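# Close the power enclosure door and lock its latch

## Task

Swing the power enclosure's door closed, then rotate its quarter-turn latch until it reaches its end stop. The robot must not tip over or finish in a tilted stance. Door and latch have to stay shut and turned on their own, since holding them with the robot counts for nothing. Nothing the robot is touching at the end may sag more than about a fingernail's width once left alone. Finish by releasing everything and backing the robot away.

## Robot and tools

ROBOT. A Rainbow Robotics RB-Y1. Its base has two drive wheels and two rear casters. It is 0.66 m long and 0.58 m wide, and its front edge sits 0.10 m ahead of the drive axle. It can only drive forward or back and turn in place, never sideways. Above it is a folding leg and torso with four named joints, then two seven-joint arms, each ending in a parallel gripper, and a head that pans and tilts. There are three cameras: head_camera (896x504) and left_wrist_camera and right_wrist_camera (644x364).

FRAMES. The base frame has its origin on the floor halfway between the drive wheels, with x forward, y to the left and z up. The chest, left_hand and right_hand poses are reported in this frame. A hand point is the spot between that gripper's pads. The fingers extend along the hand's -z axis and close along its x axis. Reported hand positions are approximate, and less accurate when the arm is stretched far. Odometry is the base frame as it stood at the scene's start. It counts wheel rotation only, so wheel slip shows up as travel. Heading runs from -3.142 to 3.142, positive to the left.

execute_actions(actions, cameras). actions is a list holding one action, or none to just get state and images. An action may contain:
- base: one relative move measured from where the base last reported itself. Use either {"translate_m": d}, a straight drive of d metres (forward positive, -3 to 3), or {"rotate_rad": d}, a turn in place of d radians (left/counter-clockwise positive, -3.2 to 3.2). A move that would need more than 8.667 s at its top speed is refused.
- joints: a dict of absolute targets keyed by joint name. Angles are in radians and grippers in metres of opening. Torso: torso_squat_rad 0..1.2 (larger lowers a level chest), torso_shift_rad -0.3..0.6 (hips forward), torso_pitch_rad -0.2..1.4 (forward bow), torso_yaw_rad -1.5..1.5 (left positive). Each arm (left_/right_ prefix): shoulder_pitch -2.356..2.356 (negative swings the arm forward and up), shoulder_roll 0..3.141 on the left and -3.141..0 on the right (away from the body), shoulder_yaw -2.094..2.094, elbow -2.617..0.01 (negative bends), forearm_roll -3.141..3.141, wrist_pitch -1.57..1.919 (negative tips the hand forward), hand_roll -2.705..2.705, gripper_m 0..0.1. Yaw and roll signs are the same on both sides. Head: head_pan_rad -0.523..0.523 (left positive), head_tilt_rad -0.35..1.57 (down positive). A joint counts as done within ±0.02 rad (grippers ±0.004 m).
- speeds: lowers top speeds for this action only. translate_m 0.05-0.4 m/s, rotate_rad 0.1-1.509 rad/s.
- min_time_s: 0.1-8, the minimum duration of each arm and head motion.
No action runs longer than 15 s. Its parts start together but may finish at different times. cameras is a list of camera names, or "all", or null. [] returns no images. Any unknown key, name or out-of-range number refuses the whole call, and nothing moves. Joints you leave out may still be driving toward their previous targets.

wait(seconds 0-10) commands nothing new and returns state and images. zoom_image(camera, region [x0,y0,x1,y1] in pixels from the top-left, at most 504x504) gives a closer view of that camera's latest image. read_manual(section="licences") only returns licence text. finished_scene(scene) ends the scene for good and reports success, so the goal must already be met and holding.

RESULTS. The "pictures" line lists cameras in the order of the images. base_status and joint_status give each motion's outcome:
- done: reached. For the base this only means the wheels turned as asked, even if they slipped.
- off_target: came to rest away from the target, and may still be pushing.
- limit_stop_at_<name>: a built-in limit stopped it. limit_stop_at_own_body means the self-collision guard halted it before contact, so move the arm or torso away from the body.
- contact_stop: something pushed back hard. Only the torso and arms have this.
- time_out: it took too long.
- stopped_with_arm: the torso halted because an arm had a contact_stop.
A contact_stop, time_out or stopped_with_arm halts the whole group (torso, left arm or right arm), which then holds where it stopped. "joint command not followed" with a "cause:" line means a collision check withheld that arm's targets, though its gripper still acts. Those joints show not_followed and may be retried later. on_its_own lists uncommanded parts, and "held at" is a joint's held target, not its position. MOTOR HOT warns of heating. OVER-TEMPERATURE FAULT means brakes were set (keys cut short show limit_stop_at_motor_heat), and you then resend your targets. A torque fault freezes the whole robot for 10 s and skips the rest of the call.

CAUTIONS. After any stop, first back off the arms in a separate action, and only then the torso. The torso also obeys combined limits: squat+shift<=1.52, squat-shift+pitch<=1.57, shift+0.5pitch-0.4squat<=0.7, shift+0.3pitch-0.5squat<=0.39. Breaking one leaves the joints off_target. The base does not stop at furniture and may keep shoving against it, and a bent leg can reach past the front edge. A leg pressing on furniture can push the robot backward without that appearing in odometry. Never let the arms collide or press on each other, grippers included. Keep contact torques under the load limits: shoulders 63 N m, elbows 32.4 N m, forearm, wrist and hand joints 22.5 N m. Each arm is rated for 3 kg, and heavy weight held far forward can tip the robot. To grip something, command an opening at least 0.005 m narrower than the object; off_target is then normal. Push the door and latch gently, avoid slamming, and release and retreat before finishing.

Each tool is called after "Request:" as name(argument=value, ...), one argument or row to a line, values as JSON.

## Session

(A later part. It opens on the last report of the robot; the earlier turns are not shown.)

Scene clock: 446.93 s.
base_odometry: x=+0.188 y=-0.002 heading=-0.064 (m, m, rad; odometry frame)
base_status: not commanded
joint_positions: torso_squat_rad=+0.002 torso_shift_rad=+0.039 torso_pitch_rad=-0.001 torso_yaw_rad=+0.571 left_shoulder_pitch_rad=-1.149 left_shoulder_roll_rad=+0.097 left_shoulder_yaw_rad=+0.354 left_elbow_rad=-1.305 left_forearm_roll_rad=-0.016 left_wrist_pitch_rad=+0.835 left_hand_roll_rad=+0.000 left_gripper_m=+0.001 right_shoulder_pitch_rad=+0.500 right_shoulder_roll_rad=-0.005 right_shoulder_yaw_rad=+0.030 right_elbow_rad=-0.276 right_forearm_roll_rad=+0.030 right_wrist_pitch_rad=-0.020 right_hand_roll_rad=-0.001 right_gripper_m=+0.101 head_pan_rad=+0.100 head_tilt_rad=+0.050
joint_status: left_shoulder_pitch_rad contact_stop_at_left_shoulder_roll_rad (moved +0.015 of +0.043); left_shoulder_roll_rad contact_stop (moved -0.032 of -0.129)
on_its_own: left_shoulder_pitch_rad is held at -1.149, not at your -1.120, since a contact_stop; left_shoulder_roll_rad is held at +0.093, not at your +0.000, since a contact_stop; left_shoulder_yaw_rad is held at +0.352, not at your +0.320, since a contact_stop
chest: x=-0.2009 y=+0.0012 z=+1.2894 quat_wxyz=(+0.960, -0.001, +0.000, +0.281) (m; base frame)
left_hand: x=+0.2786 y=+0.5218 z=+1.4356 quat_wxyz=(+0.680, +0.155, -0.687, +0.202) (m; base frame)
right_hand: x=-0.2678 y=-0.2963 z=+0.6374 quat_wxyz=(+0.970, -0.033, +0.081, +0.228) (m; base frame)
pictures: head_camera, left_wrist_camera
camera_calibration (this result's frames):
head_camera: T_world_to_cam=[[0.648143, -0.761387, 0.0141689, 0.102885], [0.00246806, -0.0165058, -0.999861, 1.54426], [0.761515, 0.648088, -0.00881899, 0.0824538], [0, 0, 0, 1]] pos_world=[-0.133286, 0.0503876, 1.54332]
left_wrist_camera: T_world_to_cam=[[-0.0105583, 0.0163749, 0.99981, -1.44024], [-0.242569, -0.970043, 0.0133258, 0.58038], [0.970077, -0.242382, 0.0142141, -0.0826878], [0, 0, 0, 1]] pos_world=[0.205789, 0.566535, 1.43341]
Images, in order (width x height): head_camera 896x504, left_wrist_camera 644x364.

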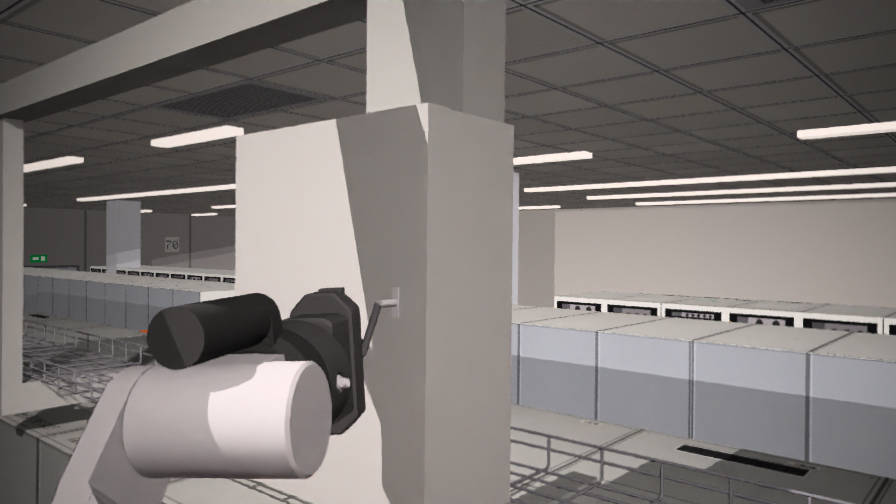

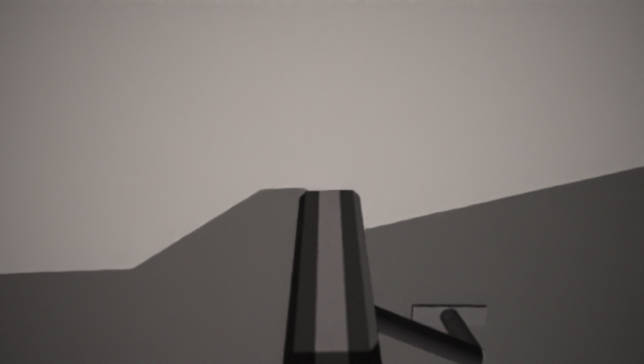

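Request:
execute_actions(
  actions=[
    {"joints":{"left_shoulder_roll_rad":0.0,"left_shoulder_pitch_rad":-1.155,"left_shoulder_yaw_rad":0.25},"min_time_s":0.5},
  ],
  cameras=["head_camera","left_wrist_camera"],
)

Scene clock: 450.63 s.
base_odometry: x=+0.188 y=-0.002 heading=-0.064 (m, m, rad; odometry frame)
base_status: not commanded
joint_positions: torso_squat_rad=+0.002 torso_shift_rad=+0.039 torso_pitch_rad=-0.001 torso_yaw_rad=+0.571 left_shoulder_pitch_rad=-1.147 left_shoulder_roll_rad=+0.093 left_shoulder_yaw_rad=+0.347 left_elbow_rad=-1.308 left_forearm_roll_rad=-0.020 left_wrist_pitch_rad=+0.834 left_hand_roll_rad=+0.000 left_gripper_m=+0.001 right_shoulder_pitch_rad=+0.500 right_shoulder_roll_rad=-0.005 right_shoulder_yaw_rad=+0.030 right_elbow_rad=-0.276 right_forearm_roll_rad=+0.030 right_wrist_pitch_rad=-0.020 right_hand_roll_rad=-0.001 right_gripper_m=+0.101 head_pan_rad=+0.100 head_tilt_rad=+0.050
joint_status: left_shoulder_roll_rad contact_stop (moved -0.004 of -0.097); left_shoulder_yaw_rad contact_stop (moved -0.008 of -0.104); the others done
on_its_own: left_shoulder_roll_rad is held at +0.089, not at your +0.000, since a contact_stop; left_shoulder_yaw_rad is held at +0.344, not at your +0.250, since a contact_stop
chest: x=-0.2008 y=+0.0013 z=+1.2894 quat_wxyz=(+0.960, -0.001, +0.000, +0.282) (m; base frame)
left_hand: x=+0.2802 y=+0.5185 z=+1.4349 quat_wxyz=(+0.681, +0.156, -0.687, +0.199) (m; base frame)
right_hand: x=-0.2678 y=-0.2963 z=+0.6375 quat_wxyz=(+0.970, -0.033, +0.081, +0.228) (m; base frame)
pictures: head_camera, left_wrist_camera
camera_calibration (this result's frames):
head_camera: T_world_to_cam=[[0.648187, -0.761347, 0.014293, 0.102818], [0.00236345, -0.0167584, -0.999857, 1.54424], [0.761478, 0.648128, -0.00906317, 0.0826385], [0, 0, 0, 1]] pos_world=[-0.133222, 0.0505986, 1.5433]
left_wrist_camera: T_world_to_cam=[[-0.00745629, 0.00982376, 0.999924, -1.43708], [-0.245472, -0.969373, 0.00769316, 0.586216], [0.969375, -0.245396, 0.00963939, -0.0767122], [0, 0, 0, 1]] pos_world=[0.207547, 0.563555, 1.4332]
Images, in order (width x height): head_camera 896x504, left_wrist_camera 644x364.

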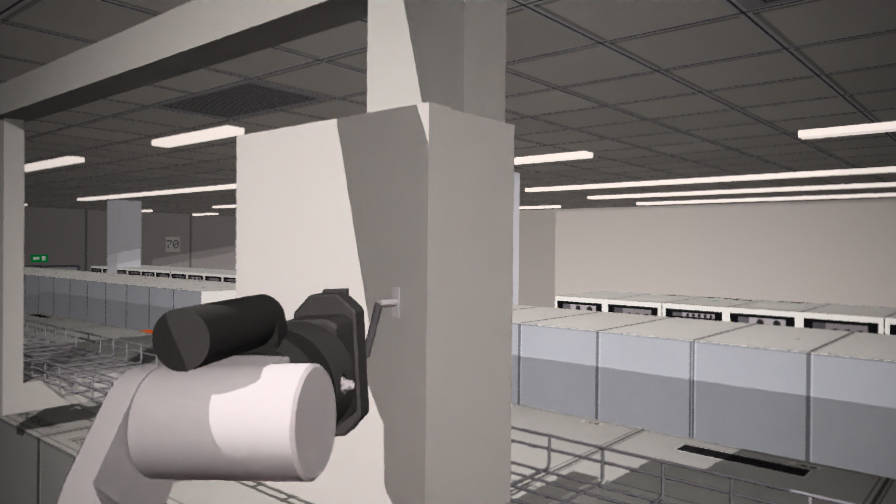

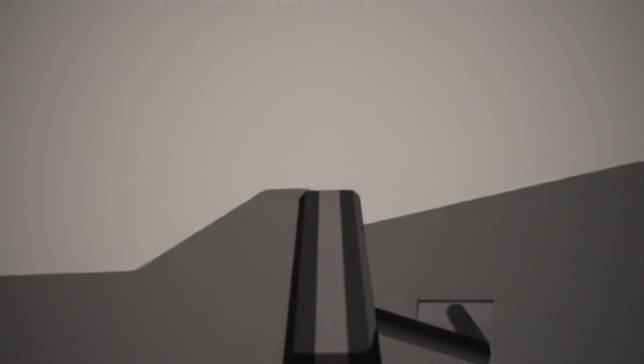

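Request:
execute_actions(
  actions=[
    {"joints":{"left_shoulder_roll_rad":0.11,"left_shoulder_yaw_rad":0.33,"torso_shift_rad":0.008},"min_time_s":0.5},
  ],
  cameras=[],
)

Request:
execute_actions(
  actions=[
    {"joints":{"left_shoulder_roll_rad":0.0},"min_time_s":0.5},
  ],
  cameras=["head_camera","left_wrist_camera"],
)

Scene clock: 453.57 s.
base_odometry: x=+0.188 y=-0.002 heading=-0.064 (m, m, rad; odometry frame)
base_status: not commanded
joint_positions: torso_squat_rad=+0.002 torso_shift_rad=+0.008 torso_pitch_rad=+0.000 torso_yaw_rad=+0.570 left_shoulder_pitch_rad=-1.147 left_shoulder_roll_rad=+0.110 left_shoulder_yaw_rad=+0.330 left_elbow_rad=-1.307 left_forearm_roll_rad=-0.018 left_wrist_pitch_rad=+0.835 left_hand_roll_rad=+0.000 left_gripper_m=+0.001 right_shoulder_pitch_rad=+0.500 right_shoulder_roll_rad=-0.005 right_shoulder_yaw_rad=+0.030 right_elbow_rad=-0.276 right_forearm_roll_rad=+0.030 right_wrist_pitch_rad=-0.020 right_hand_roll_rad=-0.001 right_gripper_m=+0.101 head_pan_rad=+0.100 head_tilt_rad=+0.050
joint_status: all done
chest: x=-0.2225 y=+0.0009 z=+1.2899 quat_wxyz=(+0.960, -0.001, +0.000, +0.281) (m; base frame)
left_hand: x=+0.2575 y=+0.5200 z=+1.4390 quat_wxyz=(+0.681, +0.166, -0.686, +0.193) (m; base frame)
right_hand: x=-0.2904 y=-0.2963 z=+0.6379 quat_wxyz=(+0.970, -0.033, +0.082, +0.227) (m; base frame)
pictures: none
No camera images: the call's "cameras" was empty. Leave "cameras" out to get every camera's image.

Scene clock: 455.00 s.
base_odometry: x=+0.188 y=-0.002 heading=-0.064 (m, m, rad; odometry frame)
base_status: not commanded
joint_positions: torso_squat_rad=+0.002 torso_shift_rad=+0.007 torso_pitch_rad=-0.001 torso_yaw_rad=+0.571 left_shoulder_pitch_rad=-1.146 left_shoulder_roll_rad=+0.059 left_shoulder_yaw_rad=+0.341 left_elbow_rad=-1.312 left_forearm_roll_rad=-0.023 left_wrist_pitch_rad=+0.832 left_hand_roll_rad=+0.000 left_gripper_m=+0.001 right_shoulder_pitch_rad=+0.500 right_shoulder_roll_rad=-0.005 right_shoulder_yaw_rad=+0.030 right_elbow_rad=-0.276 right_forearm_roll_rad=+0.030 right_wrist_pitch_rad=-0.020 right_hand_roll_rad=-0.001 right_gripper_m=+0.101 head_pan_rad=+0.100 head_tilt_rad=+0.050
joint_status: left_shoulder_roll_rad contact_stop (moved -0.051 of -0.110)
on_its_own: left_shoulder_roll_rad is held at +0.055, not at your +0.000, since a contact_stop; left_elbow_rad is held at -1.311, not at your -1.290, since a contact_stop; left_forearm_roll_rad is held at -0.022, not at your +0.000, since a contact_stop
chest: x=-0.2232 y=+0.0013 z=+1.2899 quat_wxyz=(+0.960, -0.001, +0.000, +0.282) (m; base frame)
left_hand: x=+0.2673 y=+0.5006 z=+1.4310 quat_wxyz=(+0.685, +0.144, -0.688, +0.192) (m; base frame)
right_hand: x=-0.2902 y=-0.2962 z=+0.6380 quat_wxyz=(+0.970, -0.033, +0.081, +0.228) (m; base frame)
pictures: head_camera, left_wrist_camera
camera_calibration (this result's frames):
head_camera: T_world_to_cam=[[0.648199, -0.761336, 0.0142894, 0.117336], [0.00232786, -0.0167842, -0.999856, 1.54481], [0.761467, 0.64814, -0.00910726, 0.0996949], [0, 0, 0, 1]] pos_world=[-0.155568, 0.0506446, 1.54382]
left_wrist_camera: T_world_to_cam=[[-0.0070988, 0.0177955, 0.999816, -1.43705], [-0.27308, -0.961871, 0.0151812, 0.558633], [0.961965, -0.272922, 0.0116877, -0.0557962], [0, 0, 0, 1]] pos_world=[0.196024, 0.547678, 1.42895]
Images, in order (width x height): head_camera 896x504, left_wrist_camera 644x364.

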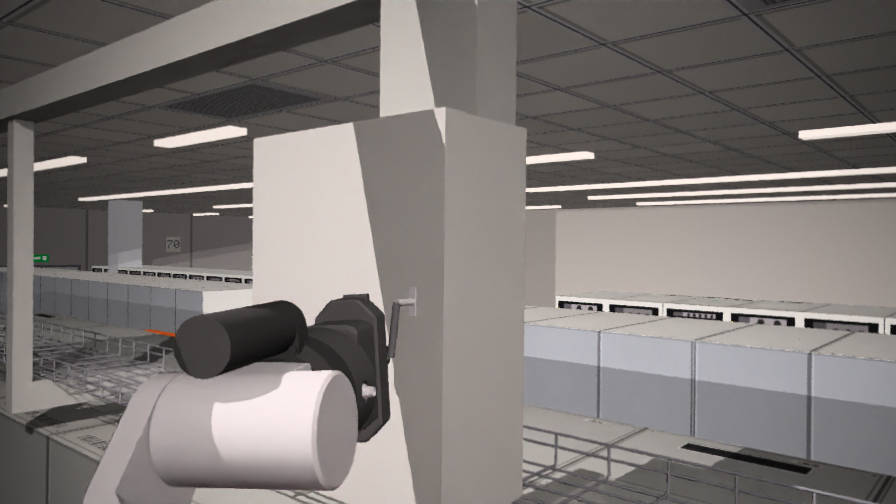

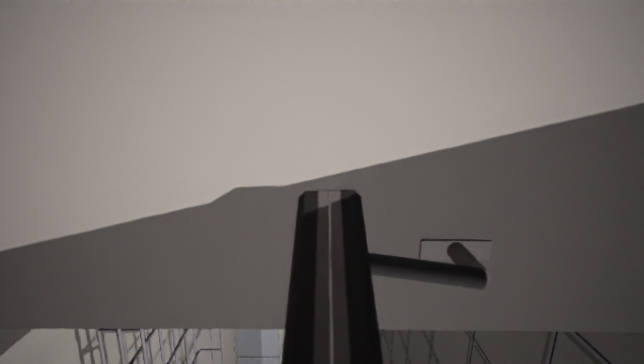

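Working (~75°). Repeat.

Request:
execute_actions(
  actions=[
    {"joints":{"left_shoulder_roll_rad":0.085,"torso_shift_rad":-0.005},"min_time_s":0.5},
  ],
  cameras=[],
)

Request:
execute_actions(
  actions=[
    {"joints":{"left_shoulder_roll_rad":0.0,"left_shoulder_pitch_rad":-1.16},"min_time_s":0.4},
  ],
  cameras=["head_camera","left_wrist_camera"],
)

Scene clock: 457.30 s.
base_odometry: x=+0.188 y=-0.002 heading=-0.064 (m, m, rad; odometry frame)
base_status: not commanded
joint_positions: torso_squat_rad=+0.002 torso_shift_rad=-0.005 torso_pitch_rad=+0.000 torso_yaw_rad=+0.570 left_shoulder_pitch_rad=-1.146 left_shoulder_roll_rad=+0.085 left_shoulder_yaw_rad=+0.338 left_elbow_rad=-1.311 left_forearm_roll_rad=-0.022 left_wrist_pitch_rad=+0.833 left_hand_roll_rad=+0.000 left_gripper_m=+0.001 right_shoulder_pitch_rad=+0.500 right_shoulder_roll_rad=-0.005 right_shoulder_yaw_rad=+0.030 right_elbow_rad=-0.276 right_forearm_roll_rad=+0.030 right_wrist_pitch_rad=-0.020 right_hand_roll_rad=-0.001 right_gripper_m=+0.101 head_pan_rad=+0.100 head_tilt_rad=+0.050
joint_status: all done
on_its_own: left_elbow_rad is held at -1.311, not at your -1.290, since a contact_stop; left_forearm_roll_rad is held at -0.022, not at your +0.000, since a contact_stop
chest: x=-0.2316 y=+0.0009 z=+1.2899 quat_wxyz=(+0.960, -0.001, +0.000, +0.281) (m; base frame)
left_hand: x=+0.2531 y=+0.5110 z=+1.4355 quat_wxyz=(+0.682, +0.155, -0.688, +0.193) (m; base frame)
right_hand: x=-0.2995 y=-0.2963 z=+0.6379 quat_wxyz=(+0.970, -0.033, +0.082, +0.227) (m; base frame)
pictures: none
No camera images: the call's "cameras" was empty. Leave "cameras" out to get every camera's image.

Scene clock: 458.83 s.
base_odometry: x=+0.188 y=-0.002 heading=-0.064 (m, m, rad; odometry frame)
base_status: not commanded
joint_positions: torso_squat_rad=+0.002 torso_shift_rad=-0.006 torso_pitch_rad=-0.001 torso_yaw_rad=+0.571 left_shoulder_pitch_rad=-1.151 left_shoulder_roll_rad=+0.034 left_shoulder_yaw_rad=+0.350 left_elbow_rad=-1.316 left_forearm_roll_rad=-0.027 left_wrist_pitch_rad=+0.831 left_hand_roll_rad=+0.000 left_gripper_m=+0.001 right_shoulder_pitch_rad=+0.500 right_shoulder_roll_rad=-0.005 right_shoulder_yaw_rad=+0.030 right_elbow_rad=-0.276 right_forearm_roll_rad=+0.030 right_wrist_pitch_rad=-0.020 right_hand_roll_rad=-0.001 right_gripper_m=+0.101 head_pan_rad=+0.100 head_tilt_rad=+0.050
joint_status: left_shoulder_roll_rad contact_stop (moved -0.051 of -0.085); the others done
on_its_own: left_shoulder_roll_rad is held at +0.029, not at your +0.000, since a contact_stop; left_elbow_rad is held at -1.315, not at your -1.290, since a contact_stop; left_forearm_roll_rad is held at -0.026, not at your +0.000, since a contact_stop
chest: x=-0.2322 y=+0.0015 z=+1.2899 quat_wxyz=(+0.960, -0.001, +0.000, +0.282) (m; base frame)
left_hand: x=+0.2630 y=+0.4907 z=+1.4310 quat_wxyz=(+0.684, +0.133, -0.691, +0.192) (m; base frame)
right_hand: x=-0.2993 y=-0.2962 z=+0.6381 quat_wxyz=(+0.970, -0.033, +0.081, +0.228) (m; base frame)
pictures: head_camera, left_wrist_camera
camera_calibration (this result's frames):
head_camera: T_world_to_cam=[[0.648267, -0.761278, 0.0143873, 0.123191], [0.00217565, -0.0170434, -0.999852, 1.5448], [0.76141, 0.648202, -0.00939237, 0.106801], [0, 0, 0, 1]] pos_world=[-0.164541, 0.0508827, 1.5438]
left_wrist_camera: T_world_to_cam=[[-0.0159741, 0.0314898, 0.999376, -1.4406], [-0.288365, -0.95718, 0.025551, 0.534752], [0.957387, -0.287777, 0.0243706, -0.0639852], [0, 0, 0, 1]] pos_world=[0.19245, 0.538804, 1.4276]
Images, in order (width x height): head_camera 896x504, left_wrist_camera 644x364.

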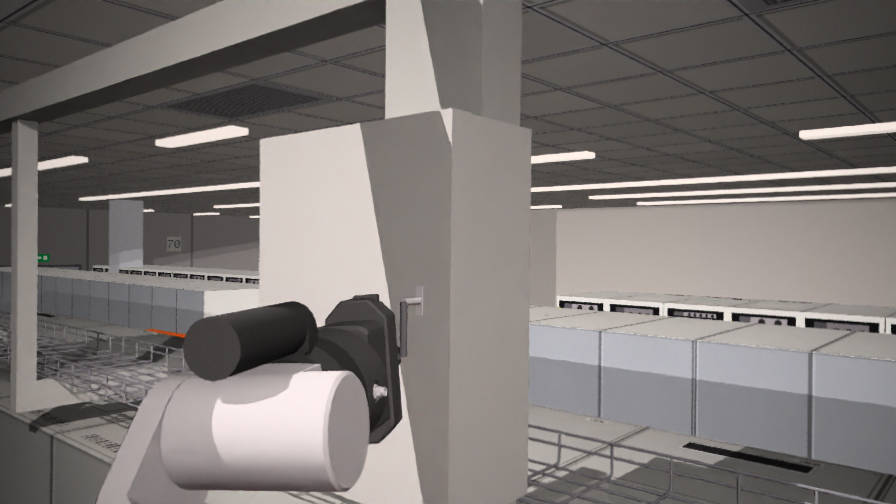

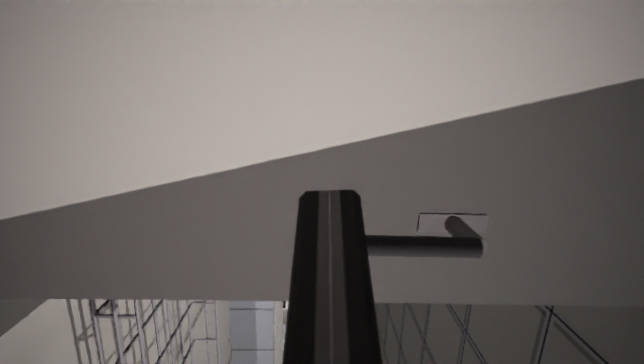

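Request:
execute_actions(
  actions=[
    {"joints":{"left_shoulder_roll_rad":0.11,"torso_yaw_rad":0.53,"torso_shift_rad":-0.03},"min_time_s":0.8},
  ],
  cameras=[],
)

Request:
execute_actions(
  actions=[
    {"joints":{"left_shoulder_roll_rad":0.02},"min_time_s":0.4},
  ],
  cameras=["head_camera","left_wrist_camera"],
)

Scene clock: 462.10 s.
base_odometry: x=+0.188 y=-0.002 heading=-0.064 (m, m, rad; odometry frame)
base_status: not commanded
joint_positions: torso_squat_rad=+0.002 torso_shift_rad=-0.007 torso_pitch_rad=-0.002 torso_yaw_rad=+0.570 left_shoulder_pitch_rad=-1.152 left_shoulder_roll_rad=+0.110 left_shoulder_yaw_rad=+0.347 left_elbow_rad=-1.315 left_forearm_roll_rad=-0.026 left_wrist_pitch_rad=+0.831 left_hand_roll_rad=+0.000 left_gripper_m=+0.001 right_shoulder_pitch_rad=+0.500 right_shoulder_roll_rad=-0.005 right_shoulder_yaw_rad=+0.030 right_elbow_rad=-0.276 right_forearm_roll_rad=+0.030 right_wrist_pitch_rad=-0.020 right_hand_roll_rad=-0.001 right_gripper_m=+0.101 head_pan_rad=+0.100 head_tilt_rad=+0.050
joint_status: torso_shift_rad contact_stop (moved -0.001 of -0.024); torso_yaw_rad contact_stop (moved -0.001 of -0.041); the others done
on_its_own: torso_shift_rad is held at -0.007, not at your -0.030, since a contact_stop; torso_yaw_rad is held at +0.570, not at your +0.530, since a contact_stop; left_elbow_rad is held at -1.315, not at your -1.290, since a contact_stop; left_forearm_roll_rad is held at -0.026, not at your +0.000, since a contact_stop
chest: x=-0.2332 y=+0.0010 z=+1.2899 quat_wxyz=(+0.960, -0.001, -0.001, +0.281) (m; base frame)
left_hand: x=+0.2420 y=+0.5249 z=+1.4463 quat_wxyz=(+0.674, +0.167, -0.692, +0.199) (m; base frame)
right_hand: x=-0.3001 y=-0.2962 z=+0.6378 quat_wxyz=(+0.970, -0.033, +0.081, +0.227) (m; base frame)
pictures: none
No camera images: the call's "cameras" was empty. Leave "cameras" out to get every camera's image.

not run: a stop came earlier in this reply.

Request:
execute_actions(
  actions=[
    {"joints":{"torso_yaw_rad":0.535,"torso_shift_rad":-0.02},"min_time_s":0.8},
  ],
  cameras=[],
)

Request:
execute_actions(
  actions=[
    {"joints":{"left_shoulder_roll_rad":0.0,"left_shoulder_pitch_rad":-1.165},"min_time_s":0.4},
  ],
  cameras=["head_camera","left_wrist_camera"],
)

action 0: "min_time_s" has no arm or head joint beside it: it slows only arm and head motions. Command such a joint too, or leave it out

Scene clock: 465.13 s.
base_odometry: x=+0.188 y=-0.002 heading=-0.064 (m, m, rad; odometry frame)
base_status: not commanded
joint_positions: torso_squat_rad=+0.002 torso_shift_rad=-0.007 torso_pitch_rad=-0.002 torso_yaw_rad=+0.571 left_shoulder_pitch_rad=-1.156 left_shoulder_roll_rad=+0.028 left_shoulder_yaw_rad=+0.358 left_elbow_rad=-1.318 left_forearm_roll_rad=-0.031 left_wrist_pitch_rad=+0.830 left_hand_roll_rad=+0.000 left_gripper_m=+0.001 right_shoulder_pitch_rad=+0.500 right_shoulder_roll_rad=-0.005 right_shoulder_yaw_rad=+0.030 right_elbow_rad=-0.276 right_forearm_roll_rad=+0.030 right_wrist_pitch_rad=-0.020 right_hand_roll_rad=-0.001 right_gripper_m=+0.101 head_pan_rad=+0.100 head_tilt_rad=+0.050
joint_status: left_shoulder_roll_rad contact_stop (moved -0.081 of -0.110); the others done
on_its_own: torso_shift_rad is held at -0.007, not at your -0.030, since a contact_stop; torso_yaw_rad is held at +0.570, not at your +0.530, since a contact_stop; left_shoulder_roll_rad is held at +0.024, not at your +0.000, since a contact_stop; left_shoulder_yaw_rad is held at +0.355, not at your +0.330, since a contact_stop; left_elbow_rad is held at -1.317, not at your -1.290, since a contact_stop; left_forearm_roll_rad is held at -0.030, not at your +0.000, since a contact_stop
chest: x=-0.2336 y=+0.0016 z=+1.2899 quat_wxyz=(+0.960, -0.001, -0.001, +0.282) (m; base frame)
left_hand: x=+0.2610 y=+0.4905 z=+1.4340 quat_wxyz=(+0.681, +0.131, -0.694, +0.194) (m; base frame)
right_hand: x=-0.2999 y=-0.2963 z=+0.6381 quat_wxyz=(+0.970, -0.033, +0.081, +0.228) (m; base frame)
pictures: head_camera, left_wrist_camera
camera_calibration (this result's frames):
head_camera: T_world_to_cam=[[0.648266, -0.76126, 0.0153441, 0.122951], [0.00347945, -0.01719, -0.999846, 1.54509], [0.761406, 0.648219, -0.00849495, 0.106678], [0, 0, 0, 1]] pos_world=[-0.166306, 0.0510075, 1.54388]
left_wrist_camera: T_world_to_cam=[[-0.0245935, 0.0353523, 0.999072, -1.44287], [-0.287414, -0.957431, 0.0268038, 0.532023], [0.957491, -0.286488, 0.0337073, -0.0762165], [0, 0, 0, 1]] pos_world=[0.190402, 0.538549, 1.42984]
Images, in order (width x height): head_camera 896x504, left_wrist_camera 644x364.

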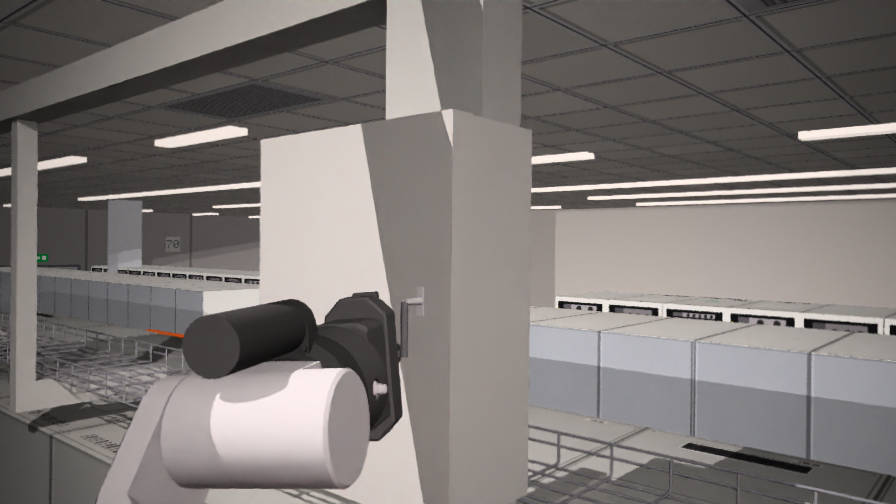

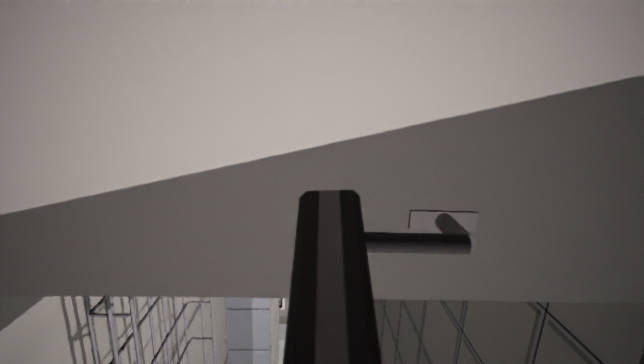

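Same place: at stop.

Request:
execute_actions(
  actions=[
    {"joints":{"left_shoulder_roll_rad":0.2},"base":{"translate_m":-0.25}},
  ],
  cameras=["head_camera"],
)

Request:
finished_scene(
  scene=1,
)

Scene clock: 469.77 s.
base_odometry: x=-0.062 y=+0.014 heading=-0.062 (m, m, rad; odometry frame)
base_status: done
joint_positions: torso_squat_rad=+0.002 torso_shift_rad=-0.007 torso_pitch_rad=-0.002 torso_yaw_rad=+0.570 left_shoulder_pitch_rad=-1.158 left_shoulder_roll_rad=+0.200 left_shoulder_yaw_rad=+0.355 left_elbow_rad=-1.317 left_forearm_roll_rad=-0.030 left_wrist_pitch_rad=+0.830 left_hand_roll_rad=+0.000 left_gripper_m=+0.001 right_shoulder_pitch_rad=+0.500 right_shoulder_roll_rad=-0.005 right_shoulder_yaw_rad=+0.030 right_elbow_rad=-0.276 right_forearm_roll_rad=+0.030 right_wrist_pitch_rad=-0.020 right_hand_roll_rad=-0.001 right_gripper_m=+0.101 head_pan_rad=+0.100 head_tilt_rad=+0.050
joint_status: all done
on_its_own: torso_shift_rad is held at -0.007, not at your -0.030, since a contact_stop; torso_yaw_rad is held at +0.570, not at your +0.530, since a contact_stop; left_shoulder_yaw_rad is held at +0.355, not at your +0.330, since a contact_stop; left_elbow_rad is held at -1.317, not at your -1.290, since a contact_stop; left_forearm_roll_rad is held at -0.030, not at your +0.000, since a contact_stop
chest: x=-0.2331 y=+0.0008 z=+1.2899 quat_wxyz=(+0.960, -0.001, -0.001, +0.281) (m; base frame)
left_hand: x=+0.2117 y=+0.5674 z=+1.4697 quat_wxyz=(+0.656, +0.210, -0.693, +0.211) (m; base frame)
right_hand: x=-0.3001 y=-0.2963 z=+0.6378 quat_wxyz=(+0.970, -0.033, +0.081, +0.227) (m; base frame)
pictures: head_camera
camera_calibration (this result's frames):
head_camera: T_world_to_cam=[[0.647665, -0.761796, 0.0140439, 0.123583], [0.00271227, -0.0161269, -0.999866, 1.54493], [0.761921, 0.647616, -0.00837864, 0.106725], [0, 0, 0, 1]] pos_world=[-0.165546, 0.0499433, 1.54388]
Images, in order (width x height): head_camera 896x504.

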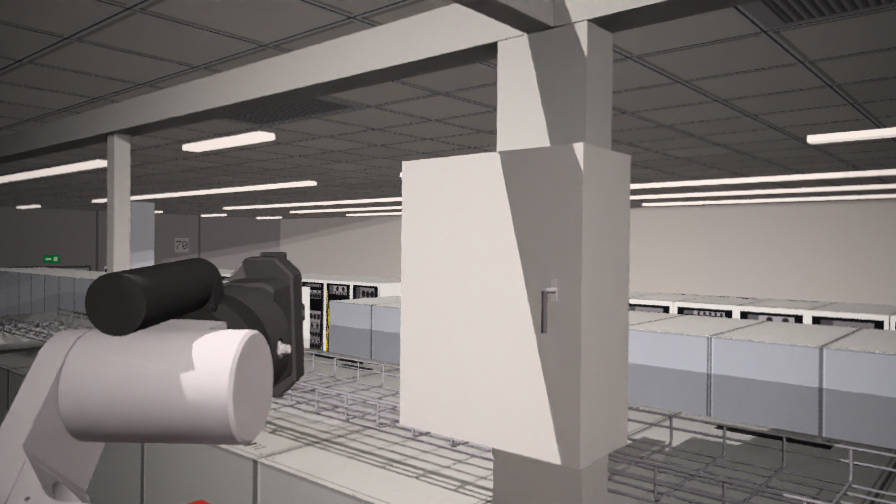

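The scene is finished: the task was done.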